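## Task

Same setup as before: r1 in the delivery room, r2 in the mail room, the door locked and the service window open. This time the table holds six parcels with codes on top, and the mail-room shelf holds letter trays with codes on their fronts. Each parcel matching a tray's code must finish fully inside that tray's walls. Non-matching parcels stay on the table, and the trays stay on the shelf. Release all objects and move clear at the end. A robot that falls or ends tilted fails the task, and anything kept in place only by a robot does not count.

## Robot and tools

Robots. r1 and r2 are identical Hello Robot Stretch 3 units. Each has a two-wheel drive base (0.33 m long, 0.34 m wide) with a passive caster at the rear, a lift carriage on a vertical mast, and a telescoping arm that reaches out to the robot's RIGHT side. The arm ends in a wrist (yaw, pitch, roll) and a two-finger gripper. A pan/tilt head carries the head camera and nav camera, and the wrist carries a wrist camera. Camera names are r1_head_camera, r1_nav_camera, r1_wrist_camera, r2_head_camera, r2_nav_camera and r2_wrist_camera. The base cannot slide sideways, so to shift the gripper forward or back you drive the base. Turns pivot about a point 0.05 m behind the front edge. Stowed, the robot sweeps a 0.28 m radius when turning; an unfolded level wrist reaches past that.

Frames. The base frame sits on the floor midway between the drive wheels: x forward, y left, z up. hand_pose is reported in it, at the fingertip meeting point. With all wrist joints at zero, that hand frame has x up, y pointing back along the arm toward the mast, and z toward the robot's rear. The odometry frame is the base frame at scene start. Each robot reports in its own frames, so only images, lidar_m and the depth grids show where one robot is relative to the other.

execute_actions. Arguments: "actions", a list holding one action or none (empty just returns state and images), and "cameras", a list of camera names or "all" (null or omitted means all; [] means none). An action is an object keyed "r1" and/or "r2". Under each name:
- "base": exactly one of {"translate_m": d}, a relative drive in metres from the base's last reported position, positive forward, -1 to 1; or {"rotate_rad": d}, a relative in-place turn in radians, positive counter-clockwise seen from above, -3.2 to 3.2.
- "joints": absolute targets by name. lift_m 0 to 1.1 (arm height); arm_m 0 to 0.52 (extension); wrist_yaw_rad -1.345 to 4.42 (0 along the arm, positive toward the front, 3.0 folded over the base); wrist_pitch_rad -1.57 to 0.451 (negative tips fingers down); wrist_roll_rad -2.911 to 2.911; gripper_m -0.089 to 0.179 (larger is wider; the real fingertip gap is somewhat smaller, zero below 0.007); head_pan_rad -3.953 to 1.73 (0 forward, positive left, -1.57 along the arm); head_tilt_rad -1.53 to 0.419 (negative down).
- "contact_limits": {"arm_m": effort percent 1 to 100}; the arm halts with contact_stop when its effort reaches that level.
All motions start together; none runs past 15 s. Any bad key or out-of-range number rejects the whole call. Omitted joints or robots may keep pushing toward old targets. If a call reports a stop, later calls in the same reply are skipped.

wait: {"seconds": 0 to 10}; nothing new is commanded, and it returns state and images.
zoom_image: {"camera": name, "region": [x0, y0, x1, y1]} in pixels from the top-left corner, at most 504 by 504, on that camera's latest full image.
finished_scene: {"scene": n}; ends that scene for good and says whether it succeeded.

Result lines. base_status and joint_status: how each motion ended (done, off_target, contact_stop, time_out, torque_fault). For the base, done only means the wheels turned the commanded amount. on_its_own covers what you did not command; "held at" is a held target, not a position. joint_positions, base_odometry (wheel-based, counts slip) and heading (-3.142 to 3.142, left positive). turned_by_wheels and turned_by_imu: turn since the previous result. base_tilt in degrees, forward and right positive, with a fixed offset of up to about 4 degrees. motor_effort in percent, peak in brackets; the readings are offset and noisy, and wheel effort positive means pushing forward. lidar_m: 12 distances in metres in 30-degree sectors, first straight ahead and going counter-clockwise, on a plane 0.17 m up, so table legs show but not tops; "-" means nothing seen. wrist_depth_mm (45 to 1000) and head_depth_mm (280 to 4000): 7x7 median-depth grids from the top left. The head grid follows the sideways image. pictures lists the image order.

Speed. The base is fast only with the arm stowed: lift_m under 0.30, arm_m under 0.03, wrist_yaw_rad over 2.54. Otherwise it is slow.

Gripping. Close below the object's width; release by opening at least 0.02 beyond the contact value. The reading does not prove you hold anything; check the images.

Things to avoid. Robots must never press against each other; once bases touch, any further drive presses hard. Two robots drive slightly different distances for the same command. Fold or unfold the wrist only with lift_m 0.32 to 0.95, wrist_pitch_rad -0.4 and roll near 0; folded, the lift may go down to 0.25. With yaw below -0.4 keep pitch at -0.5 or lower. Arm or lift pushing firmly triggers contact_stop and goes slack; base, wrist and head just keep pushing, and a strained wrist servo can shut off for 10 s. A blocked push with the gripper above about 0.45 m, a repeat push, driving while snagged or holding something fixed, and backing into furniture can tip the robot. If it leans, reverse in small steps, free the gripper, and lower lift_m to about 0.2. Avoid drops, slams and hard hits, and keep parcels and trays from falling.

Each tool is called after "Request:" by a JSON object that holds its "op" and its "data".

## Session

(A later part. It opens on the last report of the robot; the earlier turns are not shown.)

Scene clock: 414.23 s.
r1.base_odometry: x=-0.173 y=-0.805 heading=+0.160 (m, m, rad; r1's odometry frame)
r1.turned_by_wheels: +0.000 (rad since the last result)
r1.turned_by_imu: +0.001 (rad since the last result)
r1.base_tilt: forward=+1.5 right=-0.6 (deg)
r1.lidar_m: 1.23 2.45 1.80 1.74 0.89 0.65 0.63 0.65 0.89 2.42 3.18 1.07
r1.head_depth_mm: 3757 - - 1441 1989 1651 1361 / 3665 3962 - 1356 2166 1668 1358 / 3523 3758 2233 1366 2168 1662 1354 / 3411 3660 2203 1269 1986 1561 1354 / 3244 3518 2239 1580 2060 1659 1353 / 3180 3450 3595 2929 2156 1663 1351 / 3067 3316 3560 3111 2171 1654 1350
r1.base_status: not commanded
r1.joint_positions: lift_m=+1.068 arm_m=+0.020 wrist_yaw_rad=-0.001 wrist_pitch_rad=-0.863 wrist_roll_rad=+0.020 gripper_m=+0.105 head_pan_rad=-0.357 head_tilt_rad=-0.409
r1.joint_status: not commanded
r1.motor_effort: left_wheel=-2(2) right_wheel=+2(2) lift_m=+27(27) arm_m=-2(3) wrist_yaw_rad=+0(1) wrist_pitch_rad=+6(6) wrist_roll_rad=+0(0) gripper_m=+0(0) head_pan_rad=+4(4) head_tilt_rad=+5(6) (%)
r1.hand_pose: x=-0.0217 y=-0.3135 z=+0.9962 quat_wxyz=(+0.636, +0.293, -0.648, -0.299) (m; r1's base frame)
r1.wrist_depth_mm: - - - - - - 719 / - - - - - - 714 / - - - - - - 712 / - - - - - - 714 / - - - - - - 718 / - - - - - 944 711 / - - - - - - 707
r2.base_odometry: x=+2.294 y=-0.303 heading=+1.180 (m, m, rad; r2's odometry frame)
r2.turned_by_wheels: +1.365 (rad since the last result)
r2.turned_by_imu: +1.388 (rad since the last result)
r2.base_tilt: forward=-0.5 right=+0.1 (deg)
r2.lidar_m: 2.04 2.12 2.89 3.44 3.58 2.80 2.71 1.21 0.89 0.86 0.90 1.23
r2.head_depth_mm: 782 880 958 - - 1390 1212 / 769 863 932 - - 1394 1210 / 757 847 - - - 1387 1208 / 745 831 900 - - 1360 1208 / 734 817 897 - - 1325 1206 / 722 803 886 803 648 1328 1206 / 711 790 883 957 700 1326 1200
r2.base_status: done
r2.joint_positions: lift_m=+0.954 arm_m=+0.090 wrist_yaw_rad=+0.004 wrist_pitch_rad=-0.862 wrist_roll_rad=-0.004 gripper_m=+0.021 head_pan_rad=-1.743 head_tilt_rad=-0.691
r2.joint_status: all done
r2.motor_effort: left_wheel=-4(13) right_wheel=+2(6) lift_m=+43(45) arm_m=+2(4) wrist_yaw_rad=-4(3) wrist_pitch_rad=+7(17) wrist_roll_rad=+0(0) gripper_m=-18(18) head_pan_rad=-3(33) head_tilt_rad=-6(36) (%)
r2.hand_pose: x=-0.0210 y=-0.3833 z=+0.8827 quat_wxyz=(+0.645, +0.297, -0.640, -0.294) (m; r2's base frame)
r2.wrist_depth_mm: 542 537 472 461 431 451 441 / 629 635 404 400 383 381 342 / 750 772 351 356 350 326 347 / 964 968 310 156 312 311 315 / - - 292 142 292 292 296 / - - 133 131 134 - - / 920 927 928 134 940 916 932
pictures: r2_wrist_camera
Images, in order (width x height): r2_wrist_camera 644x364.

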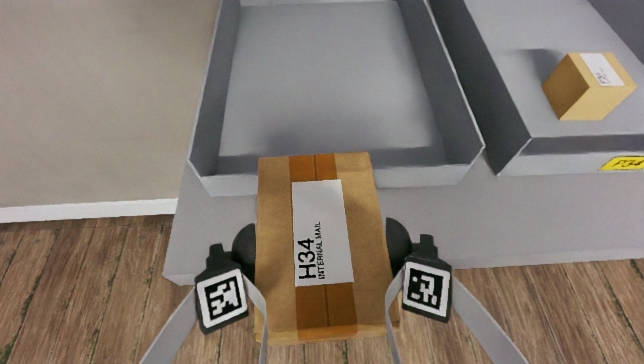

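Request:
{"op": "execute_actions", "data": {"actions": [{"r2": {"base": {"translate_m": -0.015}, "joints": {"arm_m": 0.31, "lift_m": 0.92}}}], "cameras": []}}

Request:
{"op": "execute_actions", "data": {"actions": [{"r2": {"joints": {"lift_m": 0.868}}}], "cameras": ["r2_wrist_camera", "r2_head_camera"]}}

Scene clock: 418.63 s.
r1.base_odometry: x=-0.173 y=-0.805 heading=+0.160 (m, m, rad; r1's odometry frame)
r1.turned_by_wheels: +0.000 (rad since the last result)
r1.turned_by_imu: +0.001 (rad since the last result)
r1.base_tilt: forward=+1.5 right=-0.6 (deg)
r1.lidar_m: 1.22 2.45 1.80 1.74 0.89 0.65 0.63 0.65 0.89 2.41 3.15 1.07
r1.head_depth_mm: 3778 - - 1444 2009 1655 1360 / 3637 3963 - 1357 2175 1661 1360 / 3452 3820 2231 1359 2175 1665 1363 / 3416 3708 2235 1277 1996 1559 1358 / 3298 3488 2214 1579 2066 1667 1354 / 3204 3414 3640 2891 2141 1666 1348 / 3097 3280 3543 3068 2167 1663 1363
r1.base_status: not commanded
r1.joint_positions: lift_m=+1.068 arm_m=+0.020 wrist_yaw_rad=-0.001 wrist_pitch_rad=-0.863 wrist_roll_rad=+0.020 gripper_m=+0.105 head_pan_rad=-0.357 head_tilt_rad=-0.409
r1.joint_status: not commanded
r1.motor_effort: left_wheel=-2(3) right_wheel=+2(2) lift_m=+26(27) arm_m=-3(3) wrist_yaw_rad=+1(1) wrist_pitch_rad=+6(6) wrist_roll_rad=+0(0) gripper_m=+0(0) head_pan_rad=+5(4) head_tilt_rad=+5(6) (%)
r1.hand_pose: x=-0.0217 y=-0.3135 z=+0.9962 quat_wxyz=(+0.636, +0.293, -0.648, -0.299) (m; r1's base frame)
r1.wrist_depth_mm: - - - - - - 722 / - - - - - - 712 / - - - - - - 722 / - - - - - - 715 / - - - - - - 714 / - - - - - 923 714 / - - - - - - 710
r2.base_odometry: x=+2.289 y=-0.317 heading=+1.180 (m, m, rad; r2's odometry frame)
r2.turned_by_wheels: +0.000 (rad since the last result)
r2.turned_by_imu: +0.000 (rad since the last result)
r2.base_tilt: forward=-0.6 right=+0.0 (deg)
r2.lidar_m: 2.06 2.14 2.91 3.42 3.56 2.79 2.69 1.22 0.89 0.86 0.90 1.23
r2.head_depth_mm: 784 879 955 - - 1334 1190 / 768 856 942 - 655 1394 1214 / 757 824 - 745 668 1382 1214 / 745 802 - 791 660 1356 1208 / 735 787 - 738 654 1326 1213 / 723 797 886 779 649 1319 1201 / 712 791 881 830 664 1298 1204
r2.base_status: done
r2.joint_positions: lift_m=+0.921 arm_m=+0.310 wrist_yaw_rad=+0.002 wrist_pitch_rad=-0.863 wrist_roll_rad=-0.004 gripper_m=+0.021 head_pan_rad=-1.743 head_tilt_rad=-0.691
r2.joint_status: all done
r2.motor_effort: left_wheel=-5(11) right_wheel=+3(3) lift_m=+11(38) arm_m=+2(2) wrist_yaw_rad=-2(4) wrist_pitch_rad=+8(8) wrist_roll_rad=+1(1) gripper_m=-18(18) head_pan_rad=-2(2) head_tilt_rad=-6(6) (%)
r2.hand_pose: x=-0.0213 y=-0.6030 z=+0.8491 quat_wxyz=(+0.644, +0.297, -0.640, -0.295) (m; r2's base frame)
r2.wrist_depth_mm: 316 321 312 315 317 326 323 / 370 369 333 332 333 307 346 / 444 434 311 312 310 256 310 / 550 268 280 156 280 248 269 / 754 238 256 143 254 232 217 / 967 215 133 131 135 219 190 / 896 183 210 133 211 207 175
pictures: none
No camera images: the call's "cameras" was empty. Leave "cameras" out to get every camera's image.

Scene clock: 419.93 s.
r1.base_odometry: x=-0.173 y=-0.805 heading=+0.160 (m, m, rad; r1's odometry frame)
r1.turned_by_wheels: +0.000 (rad since the last result)
r1.turned_by_imu: +0.000 (rad since the last result)
r1.base_tilt: forward=+1.5 right=-0.6 (deg)
r1.lidar_m: 1.23 2.45 1.80 1.74 0.89 0.65 0.63 0.65 0.89 2.41 3.17 1.08
r1.head_depth_mm: 3783 - - 1430 2003 1655 1360 / 3611 3884 - 1361 2165 1663 1355 / 3541 3827 2225 1353 2168 1671 1363 / 3430 3604 2226 1274 1997 1556 1355 / 3270 3493 2203 1576 2086 1670 1350 / 3169 3434 3587 2925 2171 1659 1358 / 3072 3285 3544 3078 2156 1661 1356
r1.base_status: not commanded
r1.joint_positions: lift_m=+1.068 arm_m=+0.020 wrist_yaw_rad=-0.001 wrist_pitch_rad=-0.863 wrist_roll_rad=+0.020 gripper_m=+0.105 head_pan_rad=-0.357 head_tilt_rad=-0.409
r1.joint_status: not commanded
r1.motor_effort: left_wheel=-3(2) right_wheel=+2(2) lift_m=+27(27) arm_m=-2(2) wrist_yaw_rad=+1(1) wrist_pitch_rad=+6(7) wrist_roll_rad=+0(0) gripper_m=+0(0) head_pan_rad=+3(2) head_tilt_rad=+5(5) (%)
r1.hand_pose: x=-0.0217 y=-0.3135 z=+0.9962 quat_wxyz=(+0.636, +0.293, -0.648, -0.299) (m; r1's base frame)
r1.wrist_depth_mm: - - - - - - 723 / - - - - - - 700 / - - - - - - 703 / - - - - - - 711 / - - - - - - 729 / - - - - - 917 709 / - - - - - - 725
r2.base_odometry: x=+2.289 y=-0.317 heading=+1.180 (m, m, rad; r2's odometry frame)
r2.turned_by_wheels: +0.000 (rad since the last result)
r2.turned_by_imu: +0.000 (rad since the last result)
r2.base_tilt: forward=-0.6 right=+0.0 (deg)
r2.lidar_m: 2.06 2.14 2.91 3.44 3.58 2.79 2.69 1.22 0.89 0.86 0.90 1.23
r2.head_depth_mm: 781 879 955 766 - - - / 769 862 946 - - 1361 1212 / 757 847 924 - 653 1374 1210 / 746 831 - 761 661 1355 1206 / 733 816 - - 654 1331 1212 / 723 804 883 804 650 1324 1206 / 711 791 883 831 665 1294 1208
r2.base_status: not commanded
r2.joint_positions: lift_m=+0.869 arm_m=+0.310 wrist_yaw_rad=+0.002 wrist_pitch_rad=-0.863 wrist_roll_rad=-0.004 gripper_m=+0.021 head_pan_rad=-1.743 head_tilt_rad=-0.691
r2.joint_status: all done
r2.motor_effort: left_wheel=-4(4) right_wheel=+2(3) lift_m=+11(13) arm_m=+2(2) wrist_yaw_rad=-2(2) wrist_pitch_rad=+8(8) wrist_roll_rad=+0(0) gripper_m=-18(18) head_pan_rad=-2(2) head_tilt_rad=-5(6) (%)
r2.hand_pose: x=-0.0213 y=-0.6030 z=+0.7971 quat_wxyz=(+0.644, +0.297, -0.640, -0.295) (m; r2's base frame)
r2.wrist_depth_mm: 318 278 288 294 297 238 296 / 370 230 276 275 274 224 214 / 437 208 246 245 243 211 185 / 511 205 221 157 219 210 168 / 156 193 200 143 199 195 153 / 146 180 133 131 134 181 146 / 145 169 166 134 166 167 148
pictures: r2_head_camera (sideways: a quarter turn clockwise sets it upright), r2_wrist_camera
Images, in order (width x height): r2_head_camera 896x504, r2_wrist_camera 644x364.

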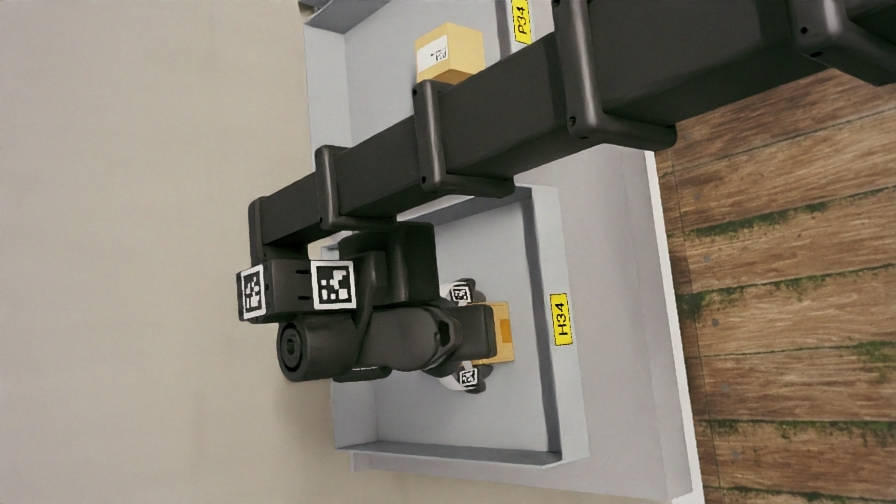

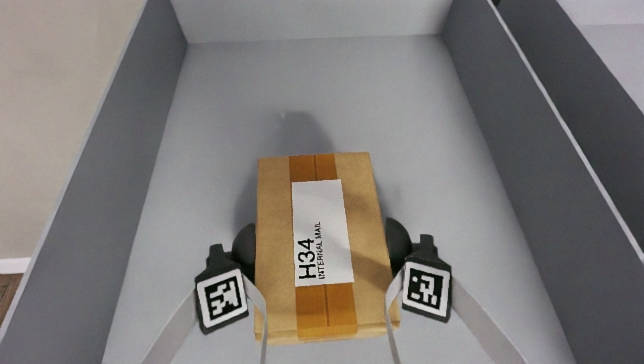

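Request:
{"op": "execute_actions", "data": {"actions": [{"r2": {"joints": {"lift_m": 0.865, "gripper_m": 0.105}}}], "cameras": []}}

Request:
{"op": "execute_actions", "data": {"actions": [{"r2": {"joints": {"lift_m": 0.97, "arm_m": 0.0, "head_pan_rad": -1.95}}}], "cameras": ["r2_wrist_camera", "r2_head_camera", "r2_nav_camera", "r1_head_camera"]}}

Scene clock: 422.57 s.
r1.base_odometry: x=-0.173 y=-0.805 heading=+0.160 (m, m, rad; r1's odometry frame)
r1.turned_by_wheels: +0.000 (rad since the last result)
r1.turned_by_imu: +0.001 (rad since the last result)
r1.base_tilt: forward=+1.5 right=-0.6 (deg)
r1.lidar_m: 1.23 2.45 1.80 1.74 0.89 0.65 0.63 0.65 0.90 2.42 3.15 1.07
r1.head_depth_mm: 3794 - - 1429 2005 1633 1362 / 3590 - - 1361 2162 1663 1365 / 3514 3831 2227 1352 2164 1662 1354 / 3389 3643 2204 1273 1983 1555 1350 / 3285 3554 2206 1570 2062 1660 1357 / 3147 3453 3621 2928 2164 1671 1358 / 3073 3336 3517 3096 2161 1670 1361
r1.base_status: not commanded
r1.joint_positions: lift_m=+1.068 arm_m=+0.020 wrist_yaw_rad=-0.001 wrist_pitch_rad=-0.863 wrist_roll_rad=+0.020 gripper_m=+0.105 head_pan_rad=-0.357 head_tilt_rad=-0.409
r1.joint_status: not commanded
r1.motor_effort: left_wheel=-2(3) right_wheel=+1(2) lift_m=+26(27) arm_m=-3(3) wrist_yaw_rad=+1(1) wrist_pitch_rad=+7(6) wrist_roll_rad=+0(0) gripper_m=+0(0) head_pan_rad=+4(3) head_tilt_rad=+5(5) (%)
r1.hand_pose: x=-0.0217 y=-0.3135 z=+0.9962 quat_wxyz=(+0.636, +0.293, -0.648, -0.299) (m; r1's base frame)
r1.wrist_depth_mm: - - - - - - 705 / - - - - - - 705 / - - - - - - 710 / - - - - - - 730 / - - - - - - 713 / - - - - - 936 716 / - - - - - - 731
r2.base_odometry: x=+2.289 y=-0.317 heading=+1.180 (m, m, rad; r2's odometry frame)
r2.turned_by_wheels: +0.000 (rad since the last result)
r2.turned_by_imu: +0.000 (rad since the last result)
r2.base_tilt: forward=-0.5 right=+0.1 (deg)
r2.lidar_m: 2.06 2.14 2.91 3.42 3.56 2.79 2.69 1.21 0.89 0.86 0.90 1.23
r2.head_depth_mm: 783 878 954 766 - - - / 770 862 946 863 - 1347 1214 / 757 847 926 - 653 1380 1210 / 746 830 - 761 660 1360 1205 / 733 816 - - 654 1331 1208 / 723 804 886 805 650 1332 1207 / 712 790 882 831 665 1301 1202
r2.base_status: not commanded
r2.joint_positions: lift_m=+0.866 arm_m=+0.310 wrist_yaw_rad=+0.002 wrist_pitch_rad=-0.863 wrist_roll_rad=-0.004 gripper_m=+0.105 head_pan_rad=-1.743 head_tilt_rad=-0.691
r2.joint_status: all done
r2.motor_effort: left_wheel=-4(4) right_wheel=+3(3) lift_m=+10(11) arm_m=+3(3) wrist_yaw_rad=-2(2) wrist_pitch_rad=+8(8) wrist_roll_rad=+1(0) gripper_m=+0(79) head_pan_rad=-2(3) head_tilt_rad=-6(5) (%)
r2.hand_pose: x=-0.0213 y=-0.6030 z=+0.7941 quat_wxyz=(+0.644, +0.297, -0.640, -0.295) (m; r2's base frame)
r2.wrist_depth_mm: 316 276 289 292 290 235 296 / 368 228 271 271 270 223 204 / 433 208 242 241 240 211 179 / 497 205 216 158 216 207 168 / 148 191 197 143 196 193 145 / 146 177 137 131 174 179 147 / 145 163 163 147 164 165 148
pictures: none
No camera images: the call's "cameras" was empty. Leave "cameras" out to get every camera's image.

Scene clock: 426.07 s.
r1.base_odometry: x=-0.173 y=-0.805 heading=+0.160 (m, m, rad; r1's odometry frame)
r1.turned_by_wheels: +0.000 (rad since the last result)
r1.turned_by_imu: +0.001 (rad since the last result)
r1.base_tilt: forward=+1.5 right=-0.6 (deg)
r1.lidar_m: 1.22 2.45 1.80 1.73 0.89 0.65 0.63 0.65 0.89 2.41 3.16 1.08
r1.head_depth_mm: 3782 - - 1433 2006 1646 1360 / 3591 3930 - 1366 2186 1668 1365 / 3519 3790 2220 1353 2180 1664 1349 / 3414 3689 2201 1282 1986 1559 1356 / 3292 3561 2231 1577 2078 1662 1357 / 3159 3398 3576 2941 2185 1665 1360 / 3063 3276 3592 3090 2151 1668 1352
r1.base_status: not commanded
r1.joint_positions: lift_m=+1.068 arm_m=+0.020 wrist_yaw_rad=-0.001 wrist_pitch_rad=-0.863 wrist_roll_rad=+0.020 gripper_m=+0.105 head_pan_rad=-0.357 head_tilt_rad=-0.409
r1.joint_status: not commanded
r1.motor_effort: left_wheel=-2(2) right_wheel=+2(2) lift_m=+26(27) arm_m=-3(2) wrist_yaw_rad=+1(1) wrist_pitch_rad=+6(6) wrist_roll_rad=+0(0) gripper_m=+0(0) head_pan_rad=+3(2) head_tilt_rad=+5(5) (%)
r1.hand_pose: x=-0.0217 y=-0.3135 z=+0.9962 quat_wxyz=(+0.636, +0.293, -0.648, -0.299) (m; r1's base frame)
r1.wrist_depth_mm: - - - - - - 705 / - - - - - - 708 / - - - - - - 702 / - - - - - - 712 / - - - - - - 717 / - - - - - 942 712 / - - - - - - 715
r2.base_odometry: x=+2.289 y=-0.317 heading=+1.180 (m, m, rad; r2's odometry frame)
r2.turned_by_wheels: +0.000 (rad since the last result)
r2.turned_by_imu: +0.000 (rad since the last result)
r2.base_tilt: forward=-0.6 right=+0.0 (deg)
r2.lidar_m: 2.06 2.13 2.91 3.41 3.56 2.78 2.70 1.22 0.89 0.86 0.90 1.23
r2.head_depth_mm: 886 1002 1034 - - - 1192 / 852 960 997 - - - 1161 / 821 921 984 - - - - / 792 884 956 - - - - / 765 851 930 - - - - / 740 820 899 816 - - - / 717 790 869 778 - - 1188
r2.base_status: not commanded
r2.joint_positions: lift_m=+0.969 arm_m=+0.000 wrist_yaw_rad=+0.002 wrist_pitch_rad=-0.863 wrist_roll_rad=-0.004 gripper_m=+0.105 head_pan_rad=-1.943 head_tilt_rad=-0.691
r2.joint_status: all done
r2.motor_effort: left_wheel=-4(5) right_wheel=+3(3) lift_m=+43(44) arm_m=-3(0) wrist_yaw_rad=-3(3) wrist_pitch_rad=+8(8) wrist_roll_rad=+1(0) gripper_m=+1(0) head_pan_rad=-2(15) head_tilt_rad=-5(5) (%)
r2.hand_pose: x=-0.0213 y=-0.2935 z=+0.8976 quat_wxyz=(+0.644, +0.297, -0.640, -0.295) (m; r2's base frame)
r2.wrist_depth_mm: 633 635 487 467 453 485 455 / 728 729 412 414 407 411 406 / 872 895 364 369 368 365 373 / - - 348 350 350 352 360 / - - - - - - - / - - - - - - - / 951 937 926 912 940 919 935
pictures: r1_head_camera (sideways: a quarter turn clockwise sets it upright), r2_head_camera (sideways: a quarter turn clockwise sets it upright), r2_nav_camera (sideways: a quarter turn counterclockwise sets it upright), r2_wrist_camera
Images, in order (width x height): r1_head_camera 896x504, r2_head_camera 896x504, r2_nav_camera 672x504, r2_wrist_camera 644x364.

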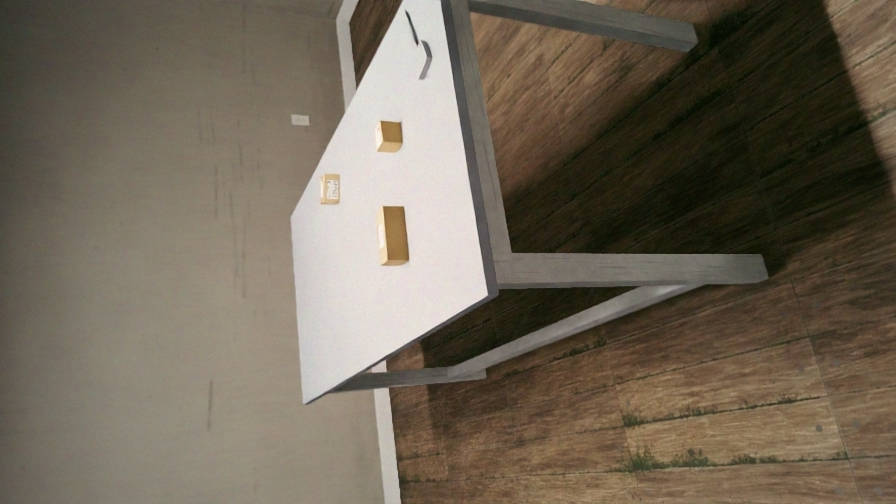

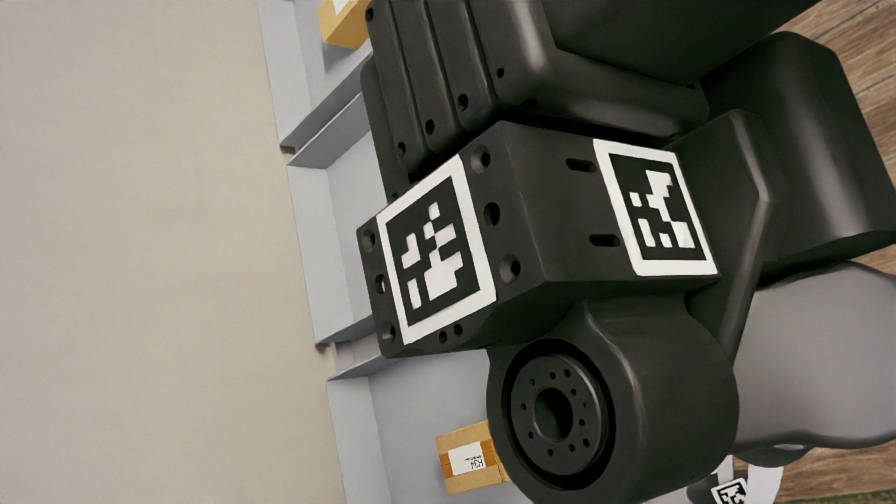

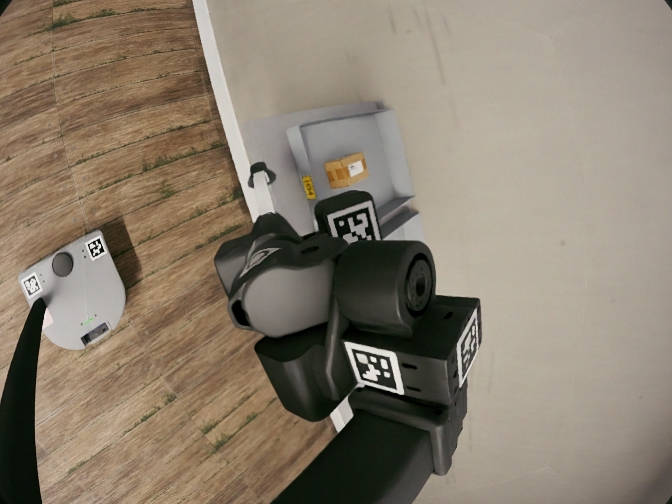

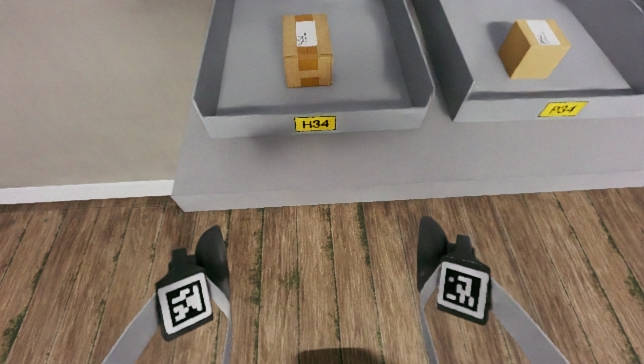

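All three matching parcels are in their trays. The other three are still on the table, and both arms are retracted.

Request:
{"op": "finished_scene", "data": {"scene": 2}}

The scene is finished: the task was done.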